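# Two robots move a tube tray and sort its tubes

## Task

Carry the tray from the staging bench over to the work bench, then sort its tubes by the coloured dot on each cap: tubes with an orange dot go into the blue rack, tubes with a white dot go into the green rack, and each tube must be pushed fully down into its slot. If any tube reaches the floor, the task fails. The bottles that came on the tray must be upright in it at the end, and the tray must rest on the work bench with nothing of it hanging past the edge. One or both robots may be used. At the end every gripper must be open and every robot moved away; a robot that has fallen or is left tilted fails the task, and nothing may depend on a robot holding it in place.

## Robot and tools

Robots: two identical Hello Robot Stretch 3 units, r1 and r2. Each has a two-wheel base (0.33 m long, 0.34 m wide, passive omni wheel at the back), a lift on a mast, and a telescoping arm that reaches out to the robot's RIGHT side. The base cannot slide sideways, so moving the gripper forward or back means driving the base. Turns on the spot pivot about the point between the drive wheels, 0.05 m behind the front edge. With the arm fully in and the wrist folded, a turn sweeps a 0.28 m radius; an unfolded level gripper sticks out further.

Frames: the base frame sits on the floor between the drive wheels, x forward, y left, z up. hand_pose is reported in it, located where closed fingertips meet; with all wrist joints at zero its x axis is up, y points back toward the mast, z toward the rear. The odometry frame is the base frame at scene start. Every robot reports in its own frames, so relative positions of the two robots come only from images, lidar_m, wrist_depth_mm and head_depth_mm.

Tool execute_actions: argument actions is a list holding one action (or empty, which just returns state and images). The action is an object keyed by robot name, r1 and/or r2; each robot gets its own entry. Inside: base holds exactly one command, either translate_m (a relative drive in metres from the base's current spot, forward positive, -1 to 1) or rotate_rad (a relative turn in radians, left/counter-clockwise positive, -3.2 to 3.2). joints holds absolute targets by name: lift_m 0 to 1.1 (arm height on mast), arm_m 0 to 0.52 (extension), wrist_yaw_rad -1.345 to 4.42 (0 along the arm, positive toward the front, 3.0 folded over the base), wrist_pitch_rad -1.57 to 0.451 (0 level, negative tips fingers down), wrist_roll_rad -2.911 to 2.911 (0 fingers side by side), gripper_m -0.089 to 0.179 (larger is wider; real fingertip gap is about 0.007 less when nearly shut, 0.025 less when wide, zero below 0.007), head_pan_rad -3.953 to 1.73 (0 ahead, positive left, -1.57 looks along the arm), head_tilt_rad -1.53 to 0.419 (negative down). Done tolerances: lift and arm ±0.004, yaw and roll ±0.02, pitch ±0.05, gripper ±0.004, head ±0.02. contact_limits takes arm_m with a motor_effort percentage 1 to 100 at which the arm stops (contact_stop); lower is softer, too low stops immediately, and it caps holding force until the next action. Optional cameras picks images: r1_head_camera, r1_nav_camera, r1_wrist_camera, r2_head_camera, r2_nav_camera, r2_wrist_camera, or all; [] for none. Any unknown key or out-of-range number rejects the whole call. Motions within one action start together. Anything omitted may keep pushing toward its earlier target without status showing it. No action exceeds 15 s. If a result reports a stop, the remaining calls of that reply in the scene are skipped.

Tool wait: seconds 0 to 10; nothing new is commanded; returns state and images. Tool zoom_image: camera plus region [x0, y0, x1, y1] in pixels of that camera's latest full image, top-left origin, at most 504 by 504. Tool finished_scene: scene number; ends the scene irreversibly and reports success.

Result lines: base_status and joint_status tell how each motion ended: done (for the base, wheels turned the commanded amount even if slipping), off_target (stopped short, may still push), contact_stop, time_out, torque_fault (old target dropped). After a contact_stop the arm or lift goes slack until commanded again; a slack lift may sink under load or be pushed up by closing fingers on a surface. on_its_own covers uncommanded parts; its held at value is the target, not the position. motor_effort is percent of maximum, positive toward higher joint values, bracket shows peak; readings are noisy with fixed biases. Positive wheel effort pushes forward. lidar_m: 12 distances in metres, 30-degree sectors starting straight ahead and going counter-clockwise (4th left, 7th behind, 10th right), plane 0.17 m high, range 0.15 to 12, dash means nothing; sees table legs, other robots, not glass or itself; the mast and low lift hide some sectors. wrist_depth_mm (45 to 1000) and head_depth_mm (280 to 4000, sideways image) are 7x7 median depths. base_odometry counts wheel turns only; heading -3.142 to 3.142, left positive; turned_by_wheels and turned_by_imu give turn since last result; base_tilt in degrees, forward and right positive, with a fixed bias up to about 4.

Speed: base goes 0.30 m/s and 1.9 rad/s only when stowed (lift_m under 0.30, arm_m under 0.03, wrist_yaw_rad over 2.54), otherwise 0.10 m/s and 0.63 rad/s.

Gripping: command a gripper_m below the object's width; smaller squeezes harder but a stall guard eases off, so heavy or slick items can slip; resend a different value to regrip. To release, open at least 0.02 beyond the contact value. Status does not confirm a grasp.

Cautions: fold or unfold the wrist (yaw to 3.0) only with lift_m 0.32 to 0.95, wrist_pitch_rad -0.4, roll near 0; once folded the lift may go down to 0.25. With yaw below -0.4 keep pitch at -0.5 or lower. Pushing into something rigid with the gripper above roughly 0.45 m can tip the robot, more so with raised contact limits or a repeated push. Driving while holding or pressing on something fixed, or snagging furniture (especially reversing), can tip it: back out in small steps, pull the gripper free, lower lift_m to about 0.2. Robots must never press on each other; once bases touch, even millimetres more is a hard press, and no field reports contact. Drive distances differ between robots by up to 2.5 cm per metre, which matters for a shared load. Wrist servos shut off for 10 s after sustained strain. Loose objects may get brief random nudges. Avoid drops, slams and hard shoves. Camera calibration gives intrinsics and T_world_to_cam relative to the carrying robot's base frame, with small errors.

Each tool is called after "Request:" as name(argument=value, ...), one argument or row to a line, values as JSON.

## Session

Request:
execute_actions(
  actions=[],
)

Scene clock: 0.00 s.
r1.base_odometry: x=+0.000 y=+0.000 heading=+0.000 (m, m, rad; r1's odometry frame)
r1.turned_by_wheels: +0.000 (rad since the last result)
r1.turned_by_imu: +0.000 (rad since the last result)
r1.base_tilt: forward=-1.4 right=+1.7 (deg)
r1.lidar_m: 2.72 2.40 1.36 1.16 1.15 1.31 2.21 2.18 1.05 1.62 2.59 1.45
r1.head_depth_mm: 2288 3392 - - 2059 1612 2096 / 2264 3387 - - 2151 2931 2190 / 2236 3344 - - 2766 3252 2225 / 2224 3233 - - - 3095 2244 / 2196 3199 - - - 3284 2253 / 2174 3415 - - - 3339 2267 / 2161 3388 - - - 3370 2278
r1.base_status: not commanded
r1.joint_positions: lift_m=+0.481 arm_m=-0.001 wrist_yaw_rad=+2.809 wrist_pitch_rad=-0.448 wrist_roll_rad=-0.013 gripper_m=+0.037 head_pan_rad=+0.007 head_tilt_rad=+0.010
r1.joint_status: not commanded
r1.motor_effort: left_wheel=+0 right_wheel=+0 lift_m=+23 arm_m=+0 wrist_yaw_rad=+0 wrist_pitch_rad=+8 wrist_roll_rad=+0 gripper_m=+0 head_pan_rad=-1 head_tilt_rad=+2 (%)
r1.hand_pose: x=+0.0507 y=+0.0643 z=+0.4872 quat_wxyz=(+0.269, +0.701, +0.043, +0.659) (m; r1's base frame)
r1.wrist_depth_mm: - 968 - - - - - / - - - - - - - / - - - - - - - / 979 - - - - - - / 879 - 848 874 892 869 862 / 733 - 743 723 739 716 719 / 621 605 608 617 599 614 604
r2.base_odometry: x=+0.000 y=+0.000 heading=+0.000 (m, m, rad; r2's odometry frame)
r2.turned_by_wheels: +0.000 (rad since the last result)
r2.turned_by_imu: +0.000 (rad since the last result)
r2.base_tilt: forward=+0.0 right=-0.8 (deg)
r2.lidar_m: 1.28 1.22 2.65 1.56 1.94 2.17 1.16 0.97 0.96 1.08 1.75 4.05
r2.head_depth_mm: 1910 3002 - - - 2707 1883 / 1909 2978 - - - 2603 1890 / 1888 2705 - - 2143 2786 1834 / 1865 2687 - - 1948 2516 1922 / 1853 2672 - - 2043 1517 1931 / 1845 2851 - - - 1303 1969 / 1826 2805 - - - 1248 1724
r2.base_status: not commanded
r2.joint_positions: lift_m=+0.570 arm_m=+0.002 wrist_yaw_rad=+2.921 wrist_pitch_rad=-0.458 wrist_roll_rad=+0.015 gripper_m=+0.037 head_pan_rad=-0.017 head_tilt_rad=-0.014
r2.joint_status: not commanded
r2.motor_effort: left_wheel=-1 right_wheel=+0 lift_m=+34 arm_m=-1 wrist_yaw_rad=+0 wrist_pitch_rad=+4 wrist_roll_rad=+0 gripper_m=+0 head_pan_rad=+0 head_tilt_rad=+3 (%)
r2.hand_pose: x=+0.0268 y=+0.0668 z=+0.5736 quat_wxyz=(+0.237, +0.707, +0.082, +0.662) (m; r2's base frame)
r2.wrist_depth_mm: - - - - - - - / - - - - - - - / - - - - - - - / - - - - - - - / - - - - - - - / 913 871 - 886 908 866 863 / 784 777 - 755 739 755 751
pictures: r1_head_camera (sideways: a quarter turn clockwise sets it upright), r1_nav_camera (sideways: a quarter turn counterclockwise sets it upright), r1_wrist_camera, r2_head_camera (sideways: a quarter turn clockwise sets it upright), r2_nav_camera (sideways: a quarter turn counterclockwise sets it upright), r2_wrist_camera
Images, in order (width x height): r1_head_camera 896x504, r1_nav_camera 672x504, r1_wrist_camera 644x364, r2_head_camera 896x504, r2_nav_camera 672x504, r2_wrist_camera 644x364.

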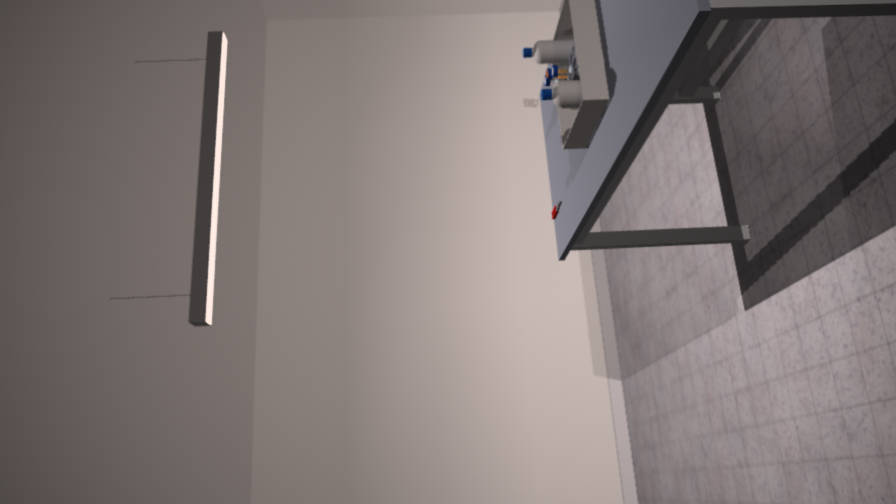

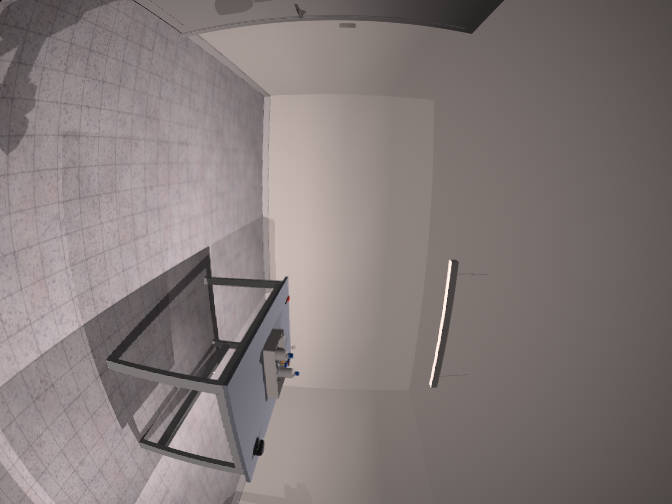

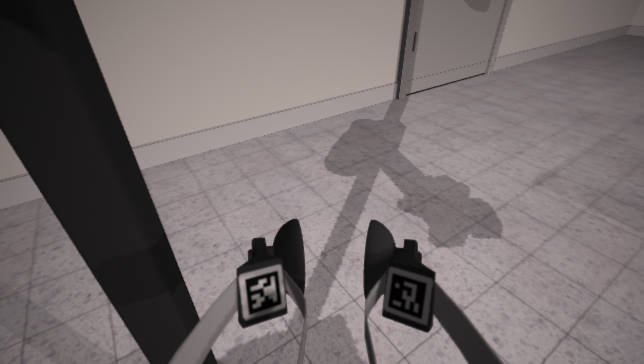

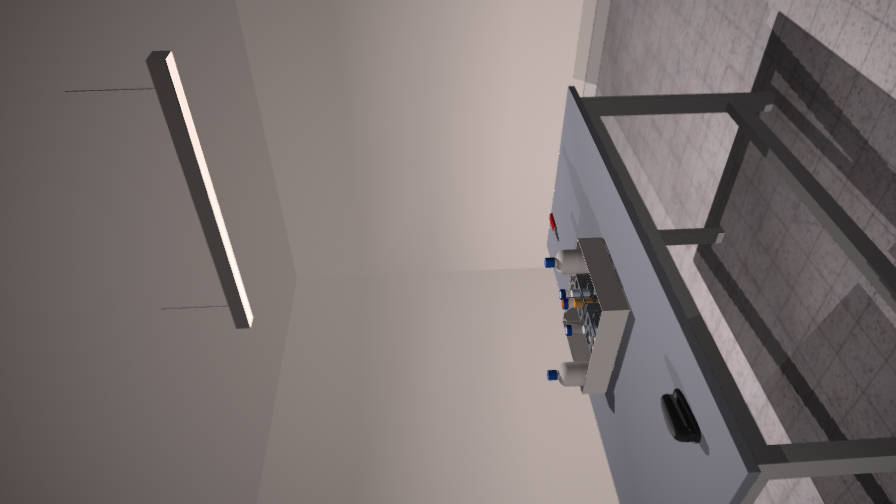

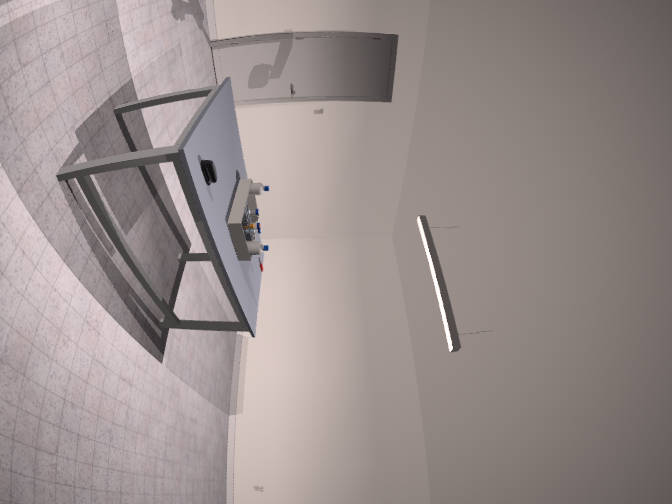

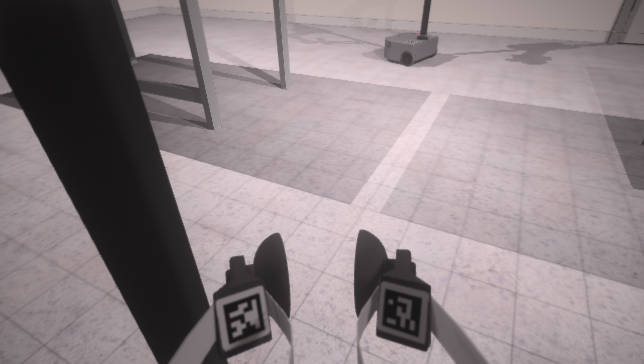

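Request:
zoom_image(
  camera="r2_head_camera",
  region=[500,200,700,430],
)

Request:
execute_actions(
  actions=[
    {"r1":{"joints":{"head_pan_rad":-2.0,"head_tilt_rad":-0.5,"lift_m":0.27}},"r2":{"joints":{"head_pan_rad":1.7,"head_tilt_rad":-0.4,"lift_m":0.27}}},
  ],
  cameras=["r1_head_camera","r1_nav_camera","r2_head_camera","r2_nav_camera"],
)

Region (500, 200, 700, 430) of r2_head_camera's 896x504 image, scaled by 2.191, with more detail than that image has; it fills the left 438 columns of this view, and the rest is white.

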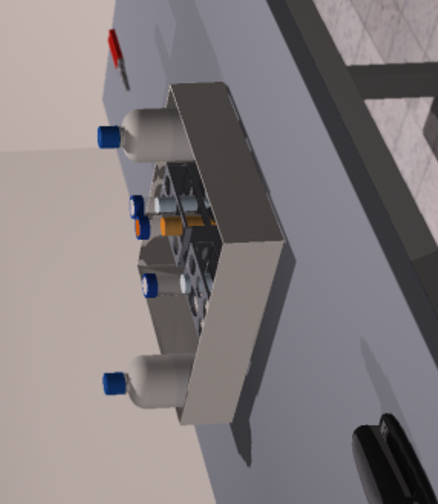

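Scene clock: 7.17 s.
r1.base_odometry: x=+0.000 y=+0.000 heading=+0.000 (m, m, rad; r1's odometry frame)
r1.turned_by_wheels: +0.000 (rad since the last result)
r1.turned_by_imu: +0.001 (rad since the last result)
r1.base_tilt: forward=-1.5 right=+1.6 (deg)
r1.lidar_m: 2.72 2.40 1.36 1.15 1.15 1.31 2.21 2.19 1.05 1.62 2.58 1.45
r1.head_depth_mm: - - 3187 2429 1912 1566 1311 / - - 1825 2520 1943 1566 1315 / - - 1592 2548 1948 1572 1306 / - - 1495 2420 1941 1572 1315 / - - 1508 1257 1823 1532 1321 / 3886 - 1437 1989 1959 1590 1317 / 3576 3799 1529 2490 1896 1583 1328
r1.base_status: not commanded
r1.joint_positions: lift_m=+0.270 arm_m=-0.001 wrist_yaw_rad=+2.809 wrist_pitch_rad=-0.449 wrist_roll_rad=-0.013 gripper_m=+0.037 head_pan_rad=-1.993 head_tilt_rad=-0.493
r1.joint_status: all done
r1.motor_effort: left_wheel=+0(0) right_wheel=+0(0) lift_m=+20(21) arm_m=+0(1) wrist_yaw_rad=+0(0) wrist_pitch_rad=+8(8) wrist_roll_rad=+0(0) gripper_m=+0(0) head_pan_rad=-4(41) head_tilt_rad=-4(43) (%)
r1.hand_pose: x=+0.0507 y=+0.0642 z=+0.2760 quat_wxyz=(+0.269, +0.701, +0.043, +0.659) (m; r1's base frame)
r1.wrist_depth_mm: - 978 - - - - - / - - - - - - - / - 943 932 940 924 908 897 / 680 700 706 702 711 680 687 / 562 - 561 558 579 559 550 / 477 - 488 466 480 469 466 / - - - 405 387 402 397
r2.base_odometry: x=+0.000 y=+0.000 heading=+0.000 (m, m, rad; r2's odometry frame)
r2.turned_by_wheels: +0.000 (rad since the last result)
r2.turned_by_imu: -0.002 (rad since the last result)
r2.base_tilt: forward=+0.0 right=-0.8 (deg)
r2.lidar_m: 1.28 1.22 2.66 1.55 1.94 2.17 1.16 0.97 0.97 1.08 1.76 4.06
r2.head_depth_mm: 3464 3709 - 2991 2061 1584 1286 / 3836 - - 2679 2113 1605 1307 / - - - 2872 2121 1621 1305 / - - 2415 1718 1889 1635 1320 / - - 2455 2909 2128 1629 1315 / - - - 3203 2160 1653 1348 / - - - 2813 - - -
r2.base_status: not commanded
r2.joint_positions: lift_m=+0.271 arm_m=+0.002 wrist_yaw_rad=+2.921 wrist_pitch_rad=-0.459 wrist_roll_rad=+0.015 gripper_m=+0.037 head_pan_rad=+1.693 head_tilt_rad=-0.395
r2.joint_status: all done
r2.motor_effort: left_wheel=-1(1) right_wheel=+0(0) lift_m=+20(31) arm_m=-1(1) wrist_yaw_rad=+0(0) wrist_pitch_rad=+4(4) wrist_roll_rad=+0(0) gripper_m=+0(1) head_pan_rad=+5(49) head_tilt_rad=-3(32) (%)
r2.hand_pose: x=+0.0268 y=+0.0668 z=+0.2742 quat_wxyz=(+0.237, +0.707, +0.082, +0.662) (m; r2's base frame)
r2.wrist_depth_mm: - - - - - - - / - - - - - - - / 995 - 977 942 938 914 905 / 750 - 740 735 722 710 712 / 613 - 600 589 595 588 574 / 519 496 - 519 511 495 487 / 458 - - - 417 425 423
pictures: r1_head_camera (sideways: a quarter turn clockwise sets it upright), r1_nav_camera (sideways: a quarter turn counterclockwise sets it upright), r2_head_camera (sideways: a quarter turn clockwise sets it upright), r2_nav_camera (sideways: a quarter turn counterclockwise sets it upright)
camera_calibration (this result's frames):
r1_head_camera: T_world_to_cam=[[0.25832, 0.429638, -0.865264, 1.14153], [0.883126, -0.468095, 0.0312254, -0.0443398], [-0.39161, -0.772203, -0.500343, 0.614674], [0, 0, 0, 1]] pos_world=[-0.0150112, -0.036548, 1.29666]
r1_nav_camera: T_world_to_cam=[[-0.175669, -0.482866, 0.857893, -1.07569], [-0.936167, 0.351501, 0.0061461, 0.0482794], [-0.304518, -0.802052, -0.513791, 0.62599], [0, 0, 0, 1]] pos_world=[0.0468578, -0.0343081, 1.24416]
r2_head_camera: T_world_to_cam=[[0.0336102, -0.439244, -0.897739, 1.19288], [-0.994683, -0.102192, 0.0127605, -0.0143365], [-0.0973465, 0.892536, -0.440343, 0.53062], [0, 0, 0, 1]] pos_world=[-0.00269914, 0.048901, 1.30473]
r2_nav_camera: T_world_to_cam=[[-0.0312556, 0.363699, 0.930992, -1.17174], [0.996526, 0.0832823, 0.000920913, 0.0501543], [-0.0772002, 0.927786, -0.365038, 0.433849], [0, 0, 0, 1]] pos_world=[-0.0531103, 0.0194656, 1.24921]
Images, in order (width x height): r1_head_camera 896x504, r1_nav_camera 672x504, r2_head_camera 896x504, r2_nav_camera 672x504.

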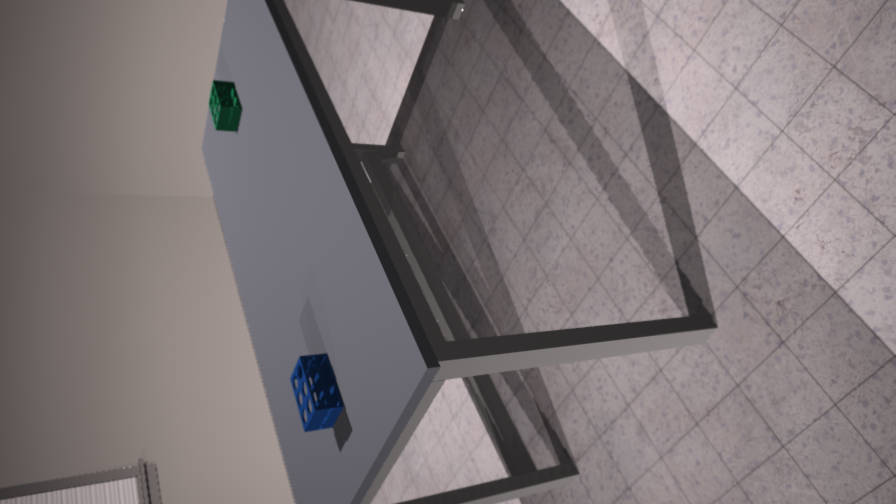

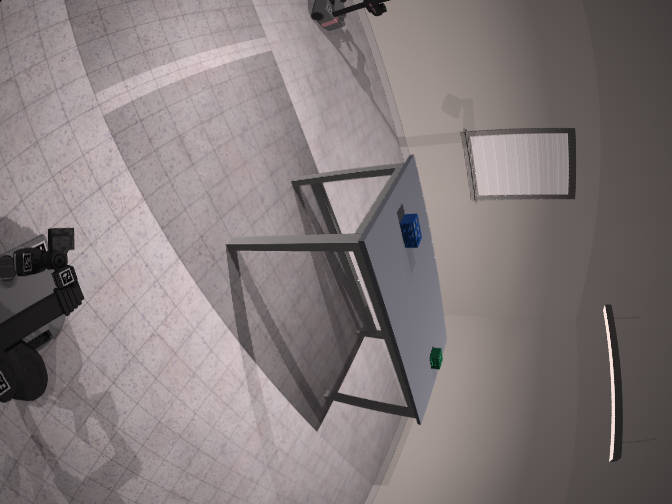

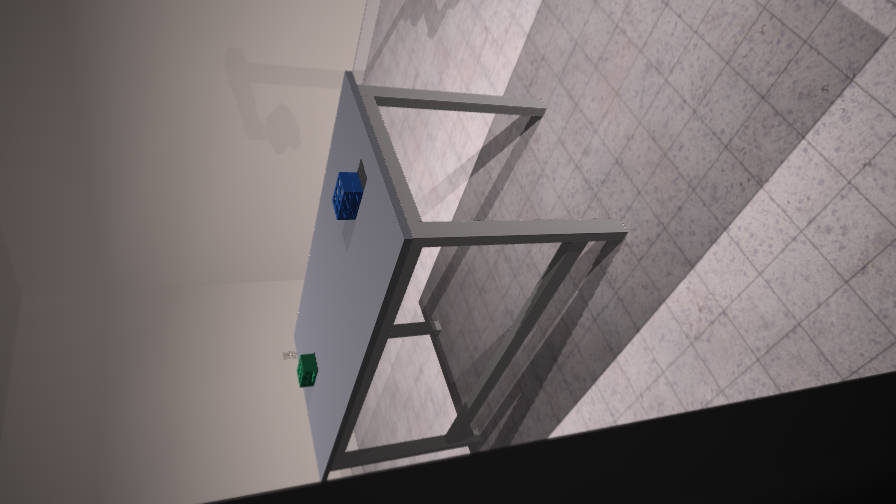

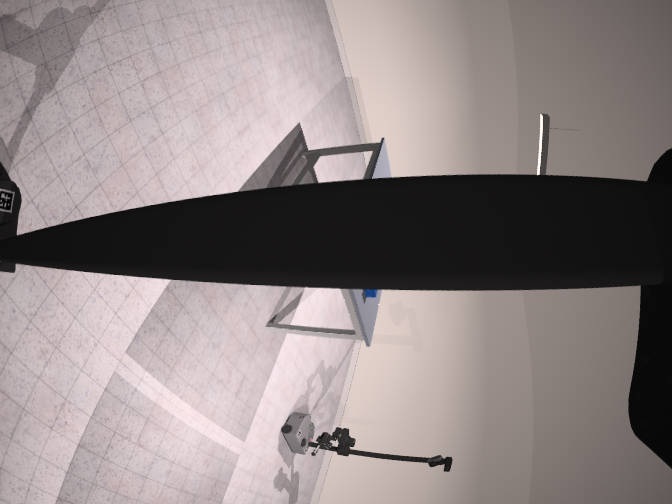

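Request:
execute_actions(
  actions=[
    {"r1":{"base":{"translate_m":1}},"r2":{"base":{"rotate_rad":-0.165}}},
  ],
  cameras=[],
)

Request:
execute_actions(
  actions=[
    {"r1":{"base":{"translate_m":1}},"r2":{"base":{"translate_m":1}}},
  ],
  cameras=[],
)

Request:
execute_actions(
  actions=[
    {"r1":{"base":{"rotate_rad":0.295}},"r2":{"base":{"translate_m":0.46}}},
  ],
  cameras=[],
)

Request:
execute_actions(
  actions=[
    {"r1":{"joints":{"head_pan_rad":-1.57,"head_tilt_rad":-0.9}},"r2":{"base":{"rotate_rad":2.58},"joints":{"head_pan_rad":-1.57,"head_tilt_rad":-0.9}}},
  ],
  cameras=["r1_head_camera","r1_nav_camera","r2_head_camera","r2_nav_camera"],
)

Scene clock: 13.63 s.
r1.base_odometry: x=+1.000 y=+0.000 heading=+0.000 (m, m, rad; r1's odometry frame)
r1.turned_by_wheels: +0.000 (rad since the last result)
r1.turned_by_imu: +0.001 (rad since the last result)
r1.base_tilt: forward=-1.5 right=+1.7 (deg)
r1.lidar_m: 1.72 3.05 1.68 1.44 1.44 1.64 2.75 1.64 1.97 2.31 0.62 1.41
r1.head_depth_mm: - - 2762 2512 1911 1564 1300 / - - 3232 2502 1936 1568 1311 / - - 3237 2333 1939 1574 1318 / - - 3701 2533 1936 1575 1317 / 3835 - 3728 2554 1946 1574 1314 / 3550 3805 3793 2596 1968 1580 1322 / 3240 3485 3595 2601 1956 1587 1327
r1.base_status: done
r1.joint_positions: lift_m=+0.270 arm_m=-0.001 wrist_yaw_rad=+2.809 wrist_pitch_rad=-0.449 wrist_roll_rad=-0.013 gripper_m=+0.037 head_pan_rad=-1.993 head_tilt_rad=-0.494
r1.joint_status: not commanded
r1.motor_effort: left_wheel=+0(10) right_wheel=+0(6) lift_m=+20(20) arm_m=+0(0) wrist_yaw_rad=+0(0) wrist_pitch_rad=+9(8) wrist_roll_rad=+0(0) gripper_m=+0(0) head_pan_rad=-4(3) head_tilt_rad=-4(3) (%)
r1.hand_pose: x=+0.0507 y=+0.0642 z=+0.2759 quat_wxyz=(+0.269, +0.701, +0.043, +0.658) (m; r1's base frame)
r1.wrist_depth_mm: - - - - - - - / - - - - - - - / - 960 933 899 914 891 881 / 684 705 706 700 690 688 675 / 563 - 561 554 586 563 556 / 472 - 485 469 483 464 464 / - - - 401 393 400 400
r2.base_odometry: x=+0.000 y=+0.000 heading=-0.165 (m, m, rad; r2's odometry frame)
r2.turned_by_wheels: -0.165 (rad since the last result)
r2.turned_by_imu: -0.163 (rad since the last result)
r2.base_tilt: forward=+0.0 right=-0.8 (deg)
r2.lidar_m: 1.46 1.22 2.34 1.56 1.56 3.25 1.32 0.99 0.96 1.01 1.42 4.06
r2.head_depth_mm: 3194 3406 3671 2981 2064 1600 1299 / 3477 3620 - 3023 2095 1605 1301 / 3631 - - 2894 2109 1617 1302 / - - - 2921 2138 1624 1301 / - - 2450 1697 1916 1620 1313 / - - 2498 2804 2076 1660 1355 / - - - 3085 - - -
r2.base_status: done
r2.joint_positions: lift_m=+0.271 arm_m=+0.002 wrist_yaw_rad=+2.921 wrist_pitch_rad=-0.459 wrist_roll_rad=+0.015 gripper_m=+0.037 head_pan_rad=+1.693 head_tilt_rad=-0.396
r2.joint_status: not commanded
r2.motor_effort: left_wheel=+1(4) right_wheel=-2(5) lift_m=+20(20) arm_m=-1(1) wrist_yaw_rad=-1(0) wrist_pitch_rad=+4(4) wrist_roll_rad=+0(0) gripper_m=+1(0) head_pan_rad=+4(4) head_tilt_rad=-2(3) (%)
r2.hand_pose: x=+0.0268 y=+0.0668 z=+0.2742 quat_wxyz=(+0.237, +0.707, +0.082, +0.662) (m; r2's base frame)
r2.wrist_depth_mm: - - - - - - - / - - - - - - - / 1000 - 941 939 934 932 903 / 754 - 744 728 722 717 705 / 611 - 603 595 593 587 585 / 512 496 - 523 512 493 490 / 454 - - - 417 429 428
pictures: none
No camera images: the call's "cameras" was empty. Leave "cameras" out to get every camera's image.

Scene clock: 18.80 s.
r1.base_odometry: x=+2.000 y=+0.000 heading=+0.000 (m, m, rad; r1's odometry frame)
r1.turned_by_wheels: +0.000 (rad since the last result)
r1.turned_by_imu: +0.001 (rad since the last result)
r1.base_tilt: forward=-1.4 right=+1.6 (deg)
r1.lidar_m: 0.73 2.75 2.04 1.71 1.71 1.97 3.30 0.78 1.12 0.95 0.95 1.08
r1.head_depth_mm: - - 3632 2540 814 1103 1256 / - - 3678 1032 789 1446 1287 / - - 3657 1033 790 657 1310 / 3784 - 3700 1035 793 641 1228 / 3468 3788 3733 1042 794 643 540 / 3214 3436 3556 1041 796 646 539 / 2966 3209 3335 1051 802 595 542
r1.base_status: done
r1.joint_positions: lift_m=+0.270 arm_m=-0.001 wrist_yaw_rad=+2.809 wrist_pitch_rad=-0.449 wrist_roll_rad=-0.013 gripper_m=+0.037 head_pan_rad=-1.993 head_tilt_rad=-0.494
r1.joint_status: not commanded
r1.motor_effort: left_wheel=+0(12) right_wheel=+1(6) lift_m=+20(20) arm_m=+0(0) wrist_yaw_rad=+0(1) wrist_pitch_rad=+9(9) wrist_roll_rad=+1(0) gripper_m=+0(0) head_pan_rad=-4(4) head_tilt_rad=-4(4) (%)
r1.hand_pose: x=+0.0507 y=+0.0641 z=+0.2759 quat_wxyz=(+0.269, +0.701, +0.043, +0.658) (m; r1's base frame)
r1.wrist_depth_mm: - - - - - - - / - - - - - - - / - 913 914 916 906 899 888 / 662 705 704 705 691 695 675 / 563 - 563 553 575 553 545 / 474 - - 473 477 470 465 / - - - 407 391 402 398
r2.base_odometry: x=+0.986 y=-0.164 heading=-0.165 (m, m, rad; r2's odometry frame)
r2.turned_by_wheels: +0.000 (rad since the last result)
r2.turned_by_imu: -0.003 (rad since the last result)
r2.base_tilt: forward=+0.1 right=-0.8 (deg)
r2.lidar_m: 0.74 0.56 0.54 0.57 2.04 2.47 2.04 1.54 1.49 1.56 2.20 3.23
r2.head_depth_mm: 2782 2954 3150 3004 876 669 1263 / 2961 3162 3382 3009 2093 711 814 / 3125 3417 3715 3075 2106 1624 1298 / 3378 3660 - 3053 2112 1619 1305 / 3705 - - 3123 2140 1626 1311 / - - - 3154 2161 1659 1367 / - - - 3060 - - -
r2.base_status: done
r2.joint_positions: lift_m=+0.271 arm_m=+0.002 wrist_yaw_rad=+2.921 wrist_pitch_rad=-0.459 wrist_roll_rad=+0.015 gripper_m=+0.037 head_pan_rad=+1.693 head_tilt_rad=-0.396
r2.joint_status: not commanded
r2.motor_effort: left_wheel=+1(5) right_wheel=-2(4) lift_m=+20(20) arm_m=-2(1) wrist_yaw_rad=+0(0) wrist_pitch_rad=+4(4) wrist_roll_rad=+0(0) gripper_m=+0(0) head_pan_rad=+5(4) head_tilt_rad=-2(3) (%)
r2.hand_pose: x=+0.0268 y=+0.0668 z=+0.2741 quat_wxyz=(+0.237, +0.707, +0.082, +0.662) (m; r2's base frame)
r2.wrist_depth_mm: - - - - - - - / - - - - - - - / 992 - 961 712 626 571 534 / 760 - 742 728 723 715 706 / 609 - 599 598 591 583 575 / 515 494 - 518 508 489 493 / 452 - - - 417 427 426
pictures: none
No camera images: the call's "cameras" was empty. Leave "cameras" out to get every camera's image.

Scene clock: 22.13 s.
r1.base_odometry: x=+2.000 y=+0.000 heading=+0.295 (m, m, rad; r1's odometry frame)
r1.turned_by_wheels: +0.295 (rad since the last result)
r1.turned_by_imu: +0.294 (rad since the last result)
r1.base_tilt: forward=-1.4 right=+1.6 (deg)
r1.lidar_m: 2.75 2.45 1.79 1.70 1.77 2.46 2.50 0.78 0.98 0.95 0.98 0.73
r1.head_depth_mm: 3577 3990 3666 1019 783 635 1277 / 3379 3753 3636 1027 788 638 1225 / 3209 3562 3673 1033 789 641 551 / 3022 3337 3464 1035 794 640 540 / 2892 3153 3363 1039 608 613 539 / 2766 2984 3213 1041 725 599 540 / 2569 2762 3048 1052 726 596 542
r1.base_status: done
r1.joint_positions: lift_m=+0.270 arm_m=-0.001 wrist_yaw_rad=+2.809 wrist_pitch_rad=-0.449 wrist_roll_rad=-0.013 gripper_m=+0.037 head_pan_rad=-1.993 head_tilt_rad=-0.494
r1.joint_status: not commanded
r1.motor_effort: left_wheel=-3(12) right_wheel=+3(7) lift_m=+20(20) arm_m=+1(0) wrist_yaw_rad=+1(0) wrist_pitch_rad=+9(9) wrist_roll_rad=+0(0) gripper_m=+0(0) head_pan_rad=-3(4) head_tilt_rad=-4(3) (%)
r1.hand_pose: x=+0.0507 y=+0.0641 z=+0.2759 quat_wxyz=(+0.269, +0.701, +0.043, +0.658) (m; r1's base frame)
r1.wrist_depth_mm: - - - - - - - / - - - - - - - / - 926 937 922 932 918 873 / 682 703 689 691 696 683 681 / 566 - 559 561 578 552 559 / 474 - - 466 484 464 462 / - - - 401 390 399 395
r2.base_odometry: x=+1.440 y=-0.239 heading=-0.165 (m, m, rad; r2's odometry frame)
r2.turned_by_wheels: +0.000 (rad since the last result)
r2.turned_by_imu: -0.001 (rad since the last result)
r2.base_tilt: forward=-0.1 right=-0.8 (deg)
r2.lidar_m: 0.41 0.31 0.30 0.32 0.44 2.38 2.37 1.77 1.73 1.81 2.54 2.86
r2.head_depth_mm: 2557 2752 2902 3024 876 669 538 / 2704 2935 3158 2971 877 674 543 / 2896 3137 3478 3025 885 676 546 / 3196 3412 3720 3065 896 677 548 / 3384 3765 - 3130 902 672 580 / 3777 - - 3141 2160 689 1217 / - - - 3236 - - -
r2.base_status: done
r2.joint_positions: lift_m=+0.271 arm_m=+0.002 wrist_yaw_rad=+2.921 wrist_pitch_rad=-0.459 wrist_roll_rad=+0.015 gripper_m=+0.037 head_pan_rad=+1.693 head_tilt_rad=-0.396
r2.joint_status: not commanded
r2.motor_effort: left_wheel=+1(7) right_wheel=-1(6) lift_m=+20(20) arm_m=-1(1) wrist_yaw_rad=+0(1) wrist_pitch_rad=+5(4) wrist_roll_rad=+0(0) gripper_m=+1(0) head_pan_rad=+3(4) head_tilt_rad=-2(2) (%)
r2.hand_pose: x=+0.0268 y=+0.0668 z=+0.2741 quat_wxyz=(+0.237, +0.707, +0.082, +0.662) (m; r2's base frame)
r2.wrist_depth_mm: - - - - - - - / - - - - - - - / 562 - 960 949 923 922 914 / 699 - 484 438 409 393 701 / 609 - 602 596 556 389 351 / 511 494 - 516 511 492 489 / 453 - - - 418 428 423
pictures: none
No camera images: the call's "cameras" was empty. Leave "cameras" out to get every camera's image.

Scene clock: 25.00 s.
r1.base_odometry: x=+2.000 y=+0.000 heading=+0.295 (m, m, rad; r1's odometry frame)
r1.turned_by_wheels: +0.000 (rad since the last result)
r1.turned_by_imu: +0.000 (rad since the last result)
r1.base_tilt: forward=-1.3 right=+1.7 (deg)
r1.lidar_m: 2.75 2.44 1.79 1.71 1.77 2.46 2.51 0.78 0.98 0.95 0.99 0.73
r1.head_depth_mm: 2747 886 744 644 597 1263 1142 / 2747 862 589 642 586 1258 1152 / 2729 856 703 637 588 1264 - / 2662 836 725 630 586 1259 - / 2720 717 725 631 585 1259 1137 / 2749 820 712 632 576 1262 1137 / 2735 886 743 642 577 1251 1136
r1.base_status: not commanded
r1.joint_positions: lift_m=+0.270 arm_m=-0.001 wrist_yaw_rad=+2.809 wrist_pitch_rad=-0.449 wrist_roll_rad=-0.013 gripper_m=+0.037 head_pan_rad=-1.577 head_tilt_rad=-0.888
r1.joint_status: all done
r1.motor_effort: left_wheel=-3(3) right_wheel=+2(2) lift_m=+20(20) arm_m=+1(0) wrist_yaw_rad=+1(0) wrist_pitch_rad=+9(9) wrist_roll_rad=+0(0) gripper_m=+0(1) head_pan_rad=+3(30) head_tilt_rad=-7(41) (%)
r1.hand_pose: x=+0.0507 y=+0.0641 z=+0.2759 quat_wxyz=(+0.269, +0.701, +0.043, +0.658) (m; r1's base frame)
r1.wrist_depth_mm: - - - - - - - / - - - - - - - / - 925 910 930 914 914 893 / 680 718 699 698 687 684 687 / 576 - 567 563 572 563 547 / 473 - - 466 479 468 464 / - - - 406 392 398 399
r2.base_odometry: x=+1.440 y=-0.239 heading=+2.415 (m, m, rad; r2's odometry frame)
r2.turned_by_wheels: +2.580 (rad since the last result)
r2.turned_by_imu: +2.524 (rad since the last result)
r2.base_tilt: forward=-0.1 right=-0.7 (deg)
r2.lidar_m: 2.37 2.55 1.81 1.73 1.78 2.37 2.87 0.44 0.32 0.30 0.31 0.41
r2.head_depth_mm: 2631 942 638 633 579 1168 1070 / 2638 880 612 629 581 1180 1105 / 2647 875 736 632 570 1170 - / 2572 851 745 634 571 1167 - / 2606 899 771 636 573 1174 1074 / 2620 955 775 653 574 1210 1079 / 2610 961 778 654 574 1209 1079
r2.base_status: done
r2.joint_positions: lift_m=+0.271 arm_m=+0.002 wrist_yaw_rad=+2.921 wrist_pitch_rad=-0.459 wrist_roll_rad=+0.015 gripper_m=+0.037 head_pan_rad=-1.563 head_tilt_rad=-0.889
r2.joint_status: all done
r2.motor_effort: left_wheel=-2(6) right_wheel=+2(7) lift_m=+20(20) arm_m=-2(1) wrist_yaw_rad=+0(0) wrist_pitch_rad=+4(4) wrist_roll_rad=+0(0) gripper_m=+0(1) head_pan_rad=-4(48) head_tilt_rad=-6(38) (%)
r2.hand_pose: x=+0.0268 y=+0.0668 z=+0.2741 quat_wxyz=(+0.237, +0.707, +0.082, +0.662) (m; r2's base frame)
r2.wrist_depth_mm: - - - - - - - / - - - - - - - / 995 - 948 942 920 917 911 / 751 - 735 731 719 708 703 / 614 - 601 592 594 586 578 / 513 489 - 517 508 488 492 / 451 - - - 419 428 421
pictures: r1_head_camera (sideways: a quarter turn clockwise sets it upright), r1_nav_camera (sideways: a quarter turn counterclockwise sets it upright), r2_head_camera (sideways: a quarter turn clockwise sets it upright), r2_nav_camera (sideways: a quarter turn counterclockwise sets it upright)
camera_calibration (this result's frames):
r1_head_camera: T_world_to_cam=[[0.0647591, 0.791882, -0.607231, 0.806401], [0.996893, -0.0786787, 0.00371144, -0.00920464], [-0.0448371, -0.605585, -0.794517, 0.995203], [0, 0, 0, 1]] pos_world=[0.00157628, -0.0366185, 1.28041]
r1_nav_camera: T_world_to_cam=[[0.0323729, -0.803242, 0.594772, -0.734026], [-0.998374, -0.0539251, -0.0184855, 0.0807232], [0.0469215, -0.593206, -0.803682, 1.00091], [0, 0, 0, 1]] pos_world=[0.0573904, 0.00849757, 1.24248]
r2_head_camera: T_world_to_cam=[[0.0136382, 0.813486, -0.581424, 0.780706], [0.99988, -0.0154033, 0.00190265, -0.0123629], [-0.00740805, -0.58138, -0.813598, 1.0156], [0, 0, 0, 1]] pos_world=[0.0092375, -0.0448362, 1.28023]
r2_nav_camera: T_world_to_cam=[[-0.00718042, -0.762955, 0.646412, -0.80088], [-0.999488, 0.0256337, 0.0191528, 0.0386007], [-0.0311826, -0.645943, -0.762748, 0.950973], [0, 0, 0, 1]] pos_world=[0.0624841, 0.00224947, 1.24231]
Images, in order (width x height): r1_head_camera 896x504, r1_nav_camera 672x504, r2_head_camera 896x504, r2_nav_camera 672x504.

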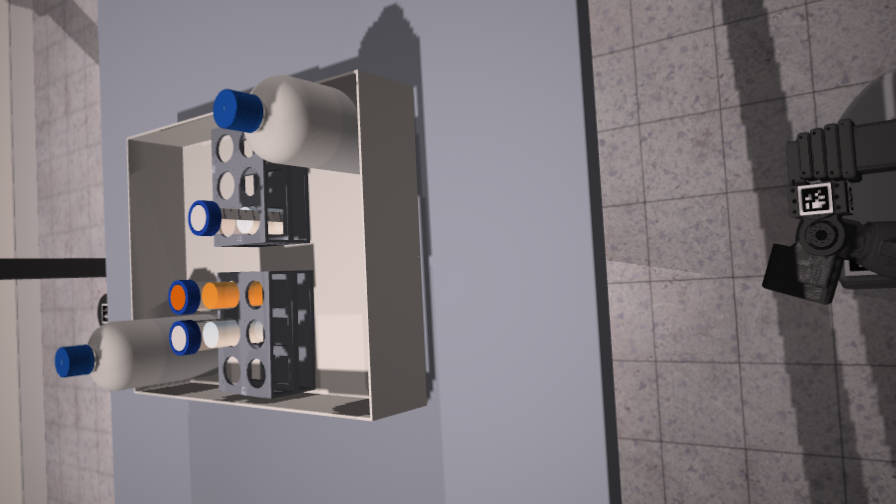

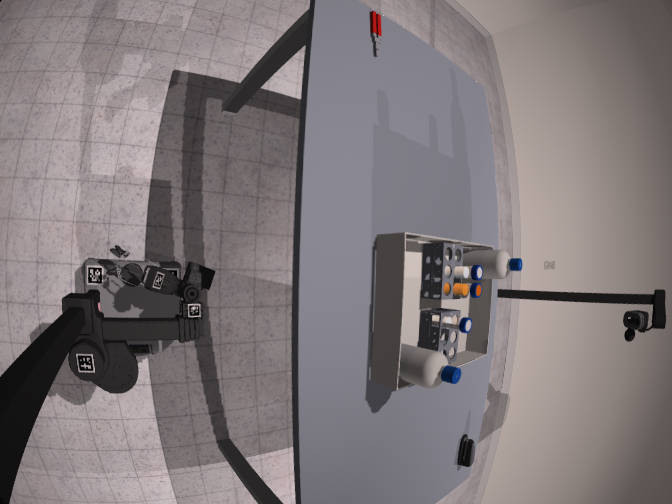

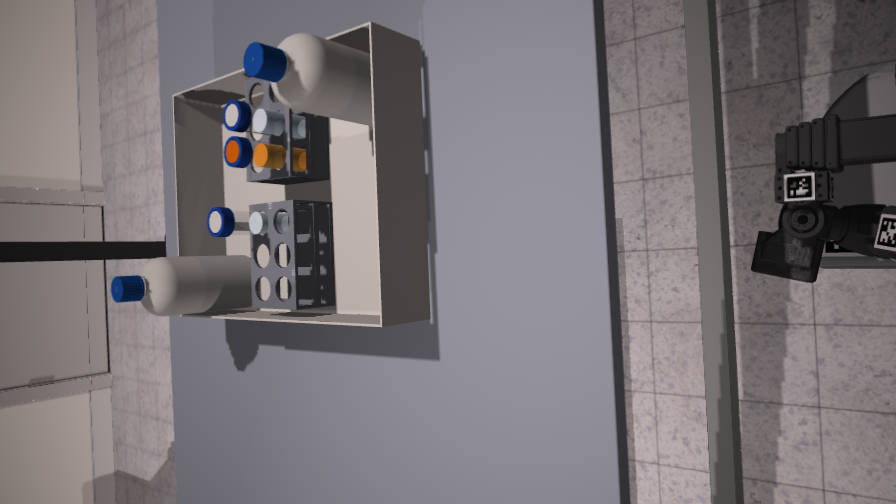

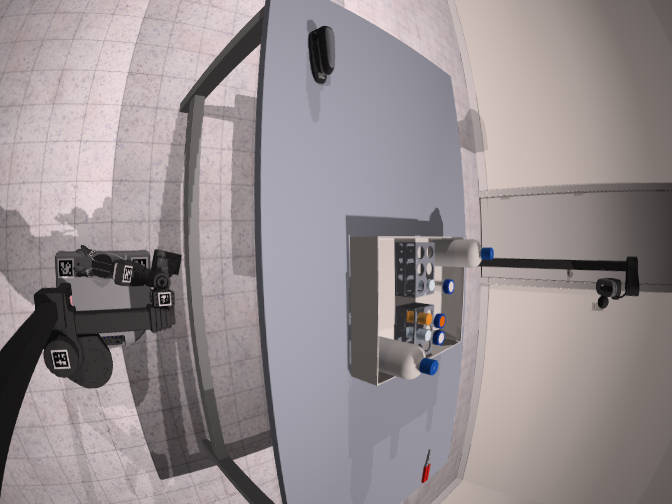

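Request:
execute_actions(
  actions=[
    {"r1":{"joints":{"lift_m":0.9,"wrist_pitch_rad":-0.4}},"r2":{"base":{"rotate_rad":0.037},"joints":{"lift_m":0.9,"wrist_pitch_rad":-0.4}}},
  ],
  cameras=[],
)

Request:
execute_actions(
  actions=[
    {"r1":{"joints":{"wrist_yaw_rad":1.57,"lift_m":0.95}},"r2":{"joints":{"wrist_yaw_rad":1.57,"lift_m":0.95}}},
  ],
  cameras=[],
)

Request:
execute_actions(
  actions=[
    {"r1":{"joints":{"wrist_pitch_rad":-1.57,"lift_m":1.09,"arm_m":0.2,"gripper_m":0.07}},"r2":{"joints":{"wrist_pitch_rad":-1.57,"lift_m":1.09,"arm_m":0.2,"gripper_m":0.07}}},
  ],
)

Scene clock: 32.17 s.
r1.base_odometry: x=+2.000 y=+0.000 heading=+0.295 (m, m, rad; r1's odometry frame)
r1.turned_by_wheels: +0.000 (rad since the last result)
r1.turned_by_imu: +0.001 (rad since the last result)
r1.base_tilt: forward=-1.4 right=+1.6 (deg)
r1.lidar_m: 2.75 2.44 1.79 1.71 1.77 2.45 2.51 0.78 0.98 0.95 0.98 0.73
r1.head_depth_mm: 2756 886 745 - - 1258 1139 / 2730 861 589 - - 1263 1149 / 2729 857 702 655 - - - / 2579 834 725 650 - - - / 2743 717 724 646 - 1260 1171 / 2740 836 711 630 580 1263 1134 / 2722 882 743 641 575 1259 1135
r1.base_status: not commanded
r1.joint_positions: lift_m=+0.900 arm_m=-0.001 wrist_yaw_rad=+2.809 wrist_pitch_rad=-0.420 wrist_roll_rad=-0.013 gripper_m=+0.037 head_pan_rad=-1.577 head_tilt_rad=-0.888
r1.joint_status: all done
r1.motor_effort: left_wheel=-3(3) right_wheel=+2(3) lift_m=+26(27) arm_m=+1(1) wrist_yaw_rad=+0(0) wrist_pitch_rad=+12(13) wrist_roll_rad=+1(0) gripper_m=+0(0) head_pan_rad=+4(3) head_tilt_rad=-8(8) (%)
r1.hand_pose: x=+0.0519 y=+0.0677 z=+0.9121 quat_wxyz=(+0.260, +0.702, +0.033, +0.662) (m; r1's base frame)
r1.wrist_depth_mm: - - - - - - - / - - - - - - - / - - - - - - - / - - - - - - - / - - - - - - - / - - - - - - - / - - - - - - -
r2.base_odometry: x=+1.440 y=-0.239 heading=+2.452 (m, m, rad; r2's odometry frame)
r2.turned_by_wheels: +0.037 (rad since the last result)
r2.turned_by_imu: +0.034 (rad since the last result)
r2.base_tilt: forward=-0.1 right=-0.6 (deg)
r2.lidar_m: 2.37 2.45 1.80 1.73 1.80 2.47 2.87 0.43 0.31 0.30 0.31 0.43
r2.head_depth_mm: 2636 939 597 643 - 1159 1074 / 2609 872 706 644 - 1165 1108 / 2626 883 746 643 - - - / 2581 805 744 643 - 1228 - / 2605 952 766 663 - 1164 1082 / 2626 958 775 650 573 1173 1086 / 2632 962 782 652 575 1172 1083
r2.base_status: done
r2.joint_positions: lift_m=+0.899 arm_m=+0.002 wrist_yaw_rad=+2.921 wrist_pitch_rad=-0.419 wrist_roll_rad=+0.015 gripper_m=+0.037 head_pan_rad=-1.563 head_tilt_rad=-0.889
r2.joint_status: all done
r2.motor_effort: left_wheel=-2(6) right_wheel=+2(5) lift_m=+48(50) arm_m=-2(2) wrist_yaw_rad=+0(0) wrist_pitch_rad=+5(6) wrist_roll_rad=+0(0) gripper_m=+0(0) head_pan_rad=-4(4) head_tilt_rad=-6(5) (%)
r2.hand_pose: x=+0.0279 y=+0.0719 z=+0.9120 quat_wxyz=(+0.223, +0.708, +0.068, +0.666) (m; r2's base frame)
r2.wrist_depth_mm: - - - - - - - / - - - - - - - / - - - - - - - / - - - - - - - / - - - - - - - / - - - - - - - / - - - - - - -
pictures: none
No camera images: the call's "cameras" was empty. Leave "cameras" out to get every camera's image.

Scene clock: 33.87 s.
r1.base_odometry: x=+2.000 y=+0.000 heading=+0.295 (m, m, rad; r1's odometry frame)
r1.turned_by_wheels: +0.000 (rad since the last result)
r1.turned_by_imu: +0.000 (rad since the last result)
r1.base_tilt: forward=-1.4 right=+1.6 (deg)
r1.lidar_m: 2.75 2.44 1.79 1.71 1.77 2.46 2.51 0.78 0.98 0.95 0.99 0.73
r1.head_depth_mm: 2785 899 - - 1343 1257 1137 / 2769 862 567 - 1348 1258 1157 / 2745 859 719 - - 1257 1171 / 2564 836 741 637 - 1238 1157 / 2744 719 725 631 - 1235 1139 / 2753 836 711 631 - 1221 1137 / 2726 885 743 654 - 1212 1135
r1.base_status: not commanded
r1.joint_positions: lift_m=+0.950 arm_m=-0.001 wrist_yaw_rad=+1.573 wrist_pitch_rad=-0.419 wrist_roll_rad=-0.013 gripper_m=+0.037 head_pan_rad=-1.577 head_tilt_rad=-0.888
r1.joint_status: all done
r1.motor_effort: left_wheel=-3(3) right_wheel=+3(3) lift_m=+26(27) arm_m=+0(1) wrist_yaw_rad=-2(3) wrist_pitch_rad=+11(11) wrist_roll_rad=+0(0) gripper_m=+0(1) head_pan_rad=+3(3) head_tilt_rad=-8(7) (%)
r1.hand_pose: x=+0.2029 y=-0.1438 z=+0.9622 quat_wxyz=(+0.596, +0.591, -0.380, +0.389) (m; r1's base frame)
r1.wrist_depth_mm: - - - - - - - / - - - - - - - / - - - - - - - / - - - - 606 569 563 / - - - - 488 455 455 / - - - - 397 381 381 / - - - - - 326 325
r2.base_odometry: x=+1.440 y=-0.239 heading=+2.452 (m, m, rad; r2's odometry frame)
r2.turned_by_wheels: +0.000 (rad since the last result)
r2.turned_by_imu: +0.000 (rad since the last result)
r2.base_tilt: forward=+0.0 right=-0.7 (deg)
r2.lidar_m: 2.38 2.45 1.80 1.73 1.80 2.46 2.87 0.43 0.31 0.30 0.31 0.43
r2.head_depth_mm: 2645 944 570 - 1287 1161 1077 / 2628 869 723 - - 1159 1103 / 2627 882 747 - - 1164 1114 / 2568 803 745 633 - 1158 1112 / 2592 953 768 650 590 1154 1078 / 2652 959 779 651 - 1150 1080 / 2608 954 780 666 - 1153 1085
r2.base_status: not commanded
r2.joint_positions: lift_m=+0.949 arm_m=+0.002 wrist_yaw_rad=+1.574 wrist_pitch_rad=-0.418 wrist_roll_rad=+0.015 gripper_m=+0.037 head_pan_rad=-1.563 head_tilt_rad=-0.889
r2.joint_status: all done
r2.motor_effort: left_wheel=-2(2) right_wheel=+1(1) lift_m=+48(50) arm_m=-2(2) wrist_yaw_rad=-3(5) wrist_pitch_rad=+4(5) wrist_roll_rad=+0(0) gripper_m=+1(1) head_pan_rad=-4(4) head_tilt_rad=-6(6) (%)
r2.hand_pose: x=+0.2030 y=-0.1465 z=+0.9621 quat_wxyz=(+0.590, +0.596, -0.388, +0.382) (m; r2's base frame)
r2.wrist_depth_mm: - - - - - - - / - - - - - - - / - - - - - - - / - - - - 640 604 602 / - - - - 519 467 482 / - - - - 423 408 406 / - - - - - 350 350
pictures: none
No camera images: the call's "cameras" was empty. Leave "cameras" out to get every camera's image.

Scene clock: 36.60 s.
r1.base_odometry: x=+2.000 y=+0.000 heading=+0.295 (m, m, rad; r1's odometry frame)
r1.turned_by_wheels: +0.000 (rad since the last result)
r1.turned_by_imu: +0.000 (rad since the last result)
r1.base_tilt: forward=-1.5 right=+1.7 (deg)
r1.lidar_m: 2.75 2.45 1.79 1.71 1.78 2.46 2.51 0.78 0.98 0.95 0.98 0.73
r1.head_depth_mm: 2751 886 744 643 597 1260 1138 / 1005 859 589 643 586 1260 1152 / - 854 619 635 586 1266 1169 / 1394 850 723 630 586 1260 1158 / - 715 723 631 588 1260 1137 / 2693 832 711 630 576 1260 1137 / 2693 884 742 641 576 1264 1131
r1.base_status: not commanded
r1.joint_positions: lift_m=+1.090 arm_m=+0.200 wrist_yaw_rad=+1.571 wrist_pitch_rad=-1.549 wrist_roll_rad=-0.013 gripper_m=+0.070 head_pan_rad=-1.577 head_tilt_rad=-0.889
r1.joint_status: all done
joint sent to its limit — the command would take r1.wrist_pitch_rad past its lower limit, so that joint was sent only as far as its limit.
r1.motor_effort: left_wheel=-3(3) right_wheel=+3(3) lift_m=+26(27) arm_m=+4(4) wrist_yaw_rad=-1(2) wrist_pitch_rad=-4(11) wrist_roll_rad=+0(0) gripper_m=+0(80) head_pan_rad=+3(3) head_tilt_rad=-8(7) (%)
r1.hand_pose: x=-0.0400 y=-0.3448 z=+0.9718 quat_wxyz=(+0.707, +0.707, -0.003, +0.012) (m; r1's base frame)
r1.wrist_depth_mm: - - - 344 341 331 301 / - - - 348 347 341 312 / - - - 356 355 349 318 / - - - 364 357 356 344 / - - - 373 367 361 303 / - - - 378 378 291 336 / - - - 386 385 233 312
r2.base_odometry: x=+1.440 y=-0.239 heading=+2.452 (m, m, rad; r2's odometry frame)
r2.turned_by_wheels: +0.000 (rad since the last result)
r2.turned_by_imu: -0.001 (rad since the last result)
r2.base_tilt: forward=+0.1 right=-0.7 (deg)
r2.lidar_m: 2.37 2.45 1.79 1.73 1.80 2.46 2.87 0.43 0.31 0.30 0.31 0.43
r2.head_depth_mm: 2622 935 597 630 568 1156 1064 / - 845 707 630 568 1162 1105 / - 796 729 631 571 1161 1125 / 2512 809 747 633 571 1168 1109 / 2582 908 773 648 570 1168 1079 / 2668 951 774 652 574 1170 1078 / 2620 961 778 655 574 1176 1084
r2.base_status: not commanded
r2.joint_positions: lift_m=+1.089 arm_m=+0.200 wrist_yaw_rad=+1.572 wrist_pitch_rad=-1.561 wrist_roll_rad=+0.015 gripper_m=+0.070 head_pan_rad=-1.563 head_tilt_rad=-0.889
r2.joint_status: all done
joint sent to its limit — the command would take r2.wrist_pitch_rad past its lower limit, so that joint was sent only as far as its limit.
r2.motor_effort: left_wheel=-3(3) right_wheel=+2(1) lift_m=+48(49) arm_m=+2(1) wrist_yaw_rad=-2(4) wrist_pitch_rad=-2(5) wrist_roll_rad=+0(0) gripper_m=+0(93) head_pan_rad=-3(4) head_tilt_rad=-6(6) (%)
r2.hand_pose: x=-0.0430 y=-0.3449 z=+0.9717 quat_wxyz=(+0.707, +0.707, -0.008, -0.002) (m; r2's base frame)
r2.wrist_depth_mm: - - - 354 353 354 359 / - - - 360 358 359 363 / - - 364 366 366 365 358 / - - 368 371 372 371 366 / - - 377 379 380 381 374 / - - 384 385 388 386 355 / - - 394 392 396 317 352
pictures: r1_head_camera (sideways: a quarter turn clockwise sets it upright), r1_nav_camera (sideways: a quarter turn counterclockwise sets it upright), r1_wrist_camera, r2_head_camera (sideways: a quarter turn clockwise sets it upright), r2_nav_camera (sideways: a quarter turn counterclockwise sets it upright), r2_wrist_camera
camera_calibration (this result's frames):
r1_head_camera: T_world_to_cam=[[0.0645349, 0.792255, -0.606768, 0.805799], [0.996916, -0.0783958, 0.00366917, -0.00914975], [-0.0446611, -0.605133, -0.794871, 0.995663], [0, 0, 0, 1]] pos_world=[0.00158683, -0.0366072, 1.28039]
r1_nav_camera: T_world_to_cam=[[0.0326004, -0.803581, 0.594302, -0.733416], [-0.998358, -0.0541997, -0.0185208, 0.080769], [0.0470939, -0.592723, -0.804028, 1.00136], [0, 0, 0, 1]] pos_world=[0.0573882, 0.00854698, 1.24249]
r1_wrist_camera: T_world_to_cam=[[0.0169433, -0.999714, -0.0168989, -0.32195], [-0.992687, -0.0188398, 0.11924, -0.123281], [-0.119524, 0.014755, -0.992722, 1.12775], [0, 0, 0, 1]] pos_world=[0.0178678, -0.340821, 1.1288]
r2_head_camera: T_world_to_cam=[[0.0139569, 0.813551, -0.581327, 0.780577], [0.999873, -0.0157958, 0.00189985, -0.0123592], [-0.00763688, -0.58128, -0.813668, 1.01569], [0, 0, 0, 1]] pos_world=[0.00921989, -0.0448348, 1.28023]
r2_nav_camera: T_world_to_cam=[[-0.00747916, -0.76303, 0.64632, -0.800758], [-0.999478, 0.0260235, 0.0191568, 0.0385954], [-0.0314367, -0.645839, -0.762826, 0.951075], [0, 0, 0, 1]] pos_world=[0.0624849, 0.00223452, 1.24231]
r2_wrist_camera: T_world_to_cam=[[-0.0571177, -0.998214, 0.0174865, -0.360421], [-0.989255, 0.0589488, 0.133791, -0.115174], [-0.134583, -0.00965681, -0.990855, 1.11124], [0, 0, 0, 1]] pos_world=[0.0150299, -0.342257, 1.12278]
Images, in order (width x height): r1_head_camera 896x504, r1_nav_camera 672x504, r1_wrist_camera 644x364, r2_head_camera 896x504, r2_nav_camera 672x504, r2_wrist_camera 644x364.

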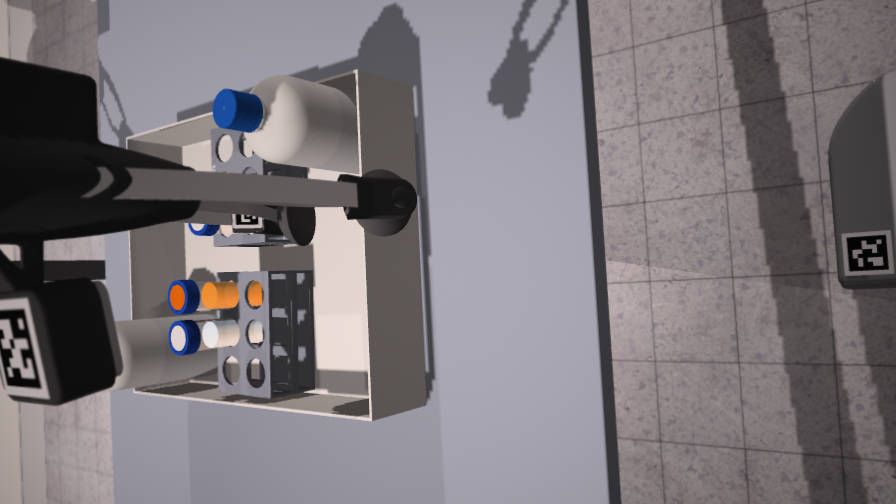

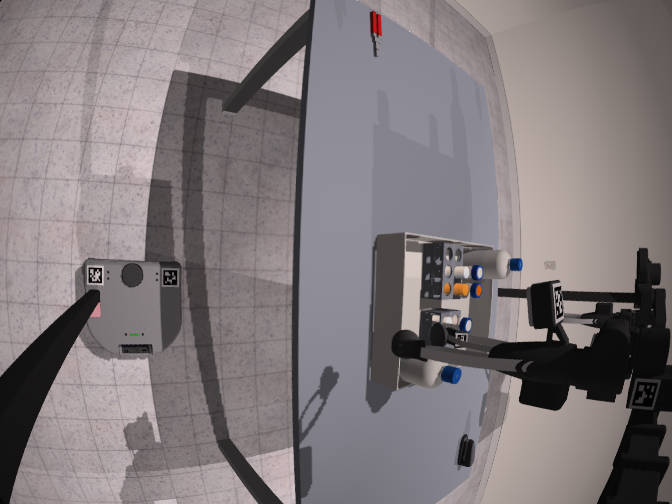

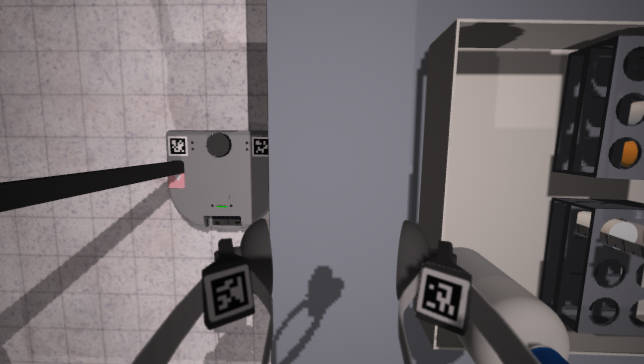

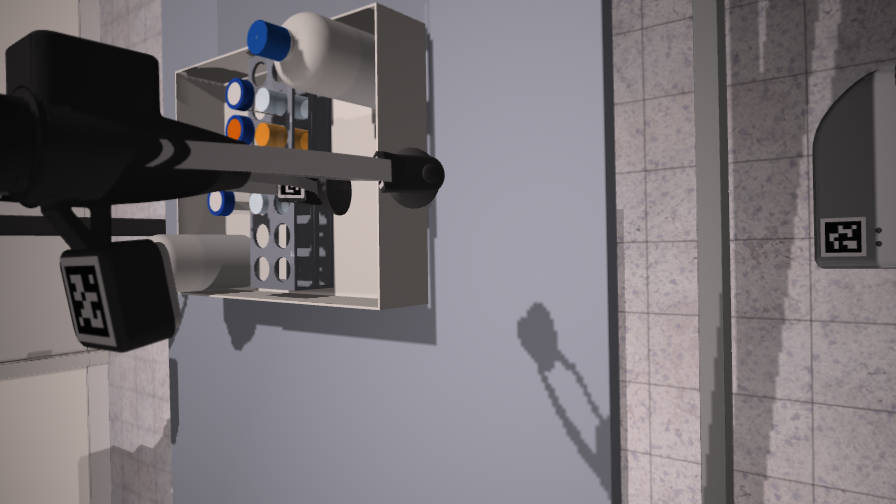

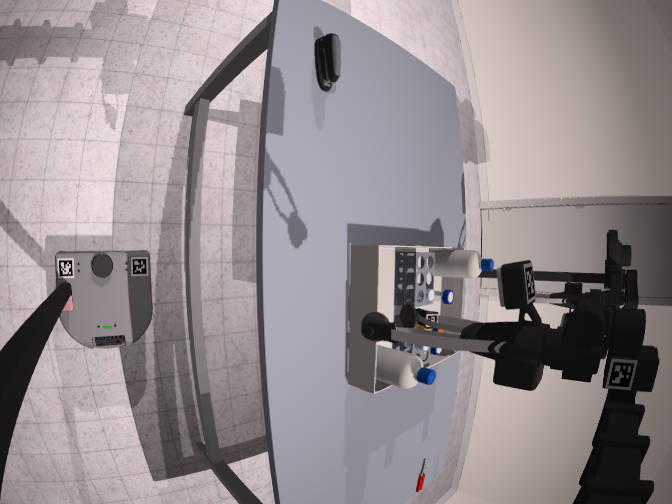

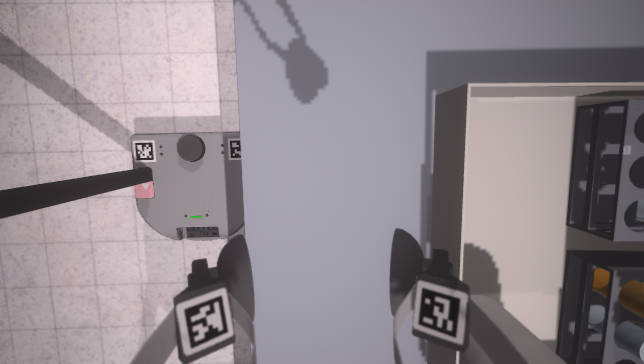

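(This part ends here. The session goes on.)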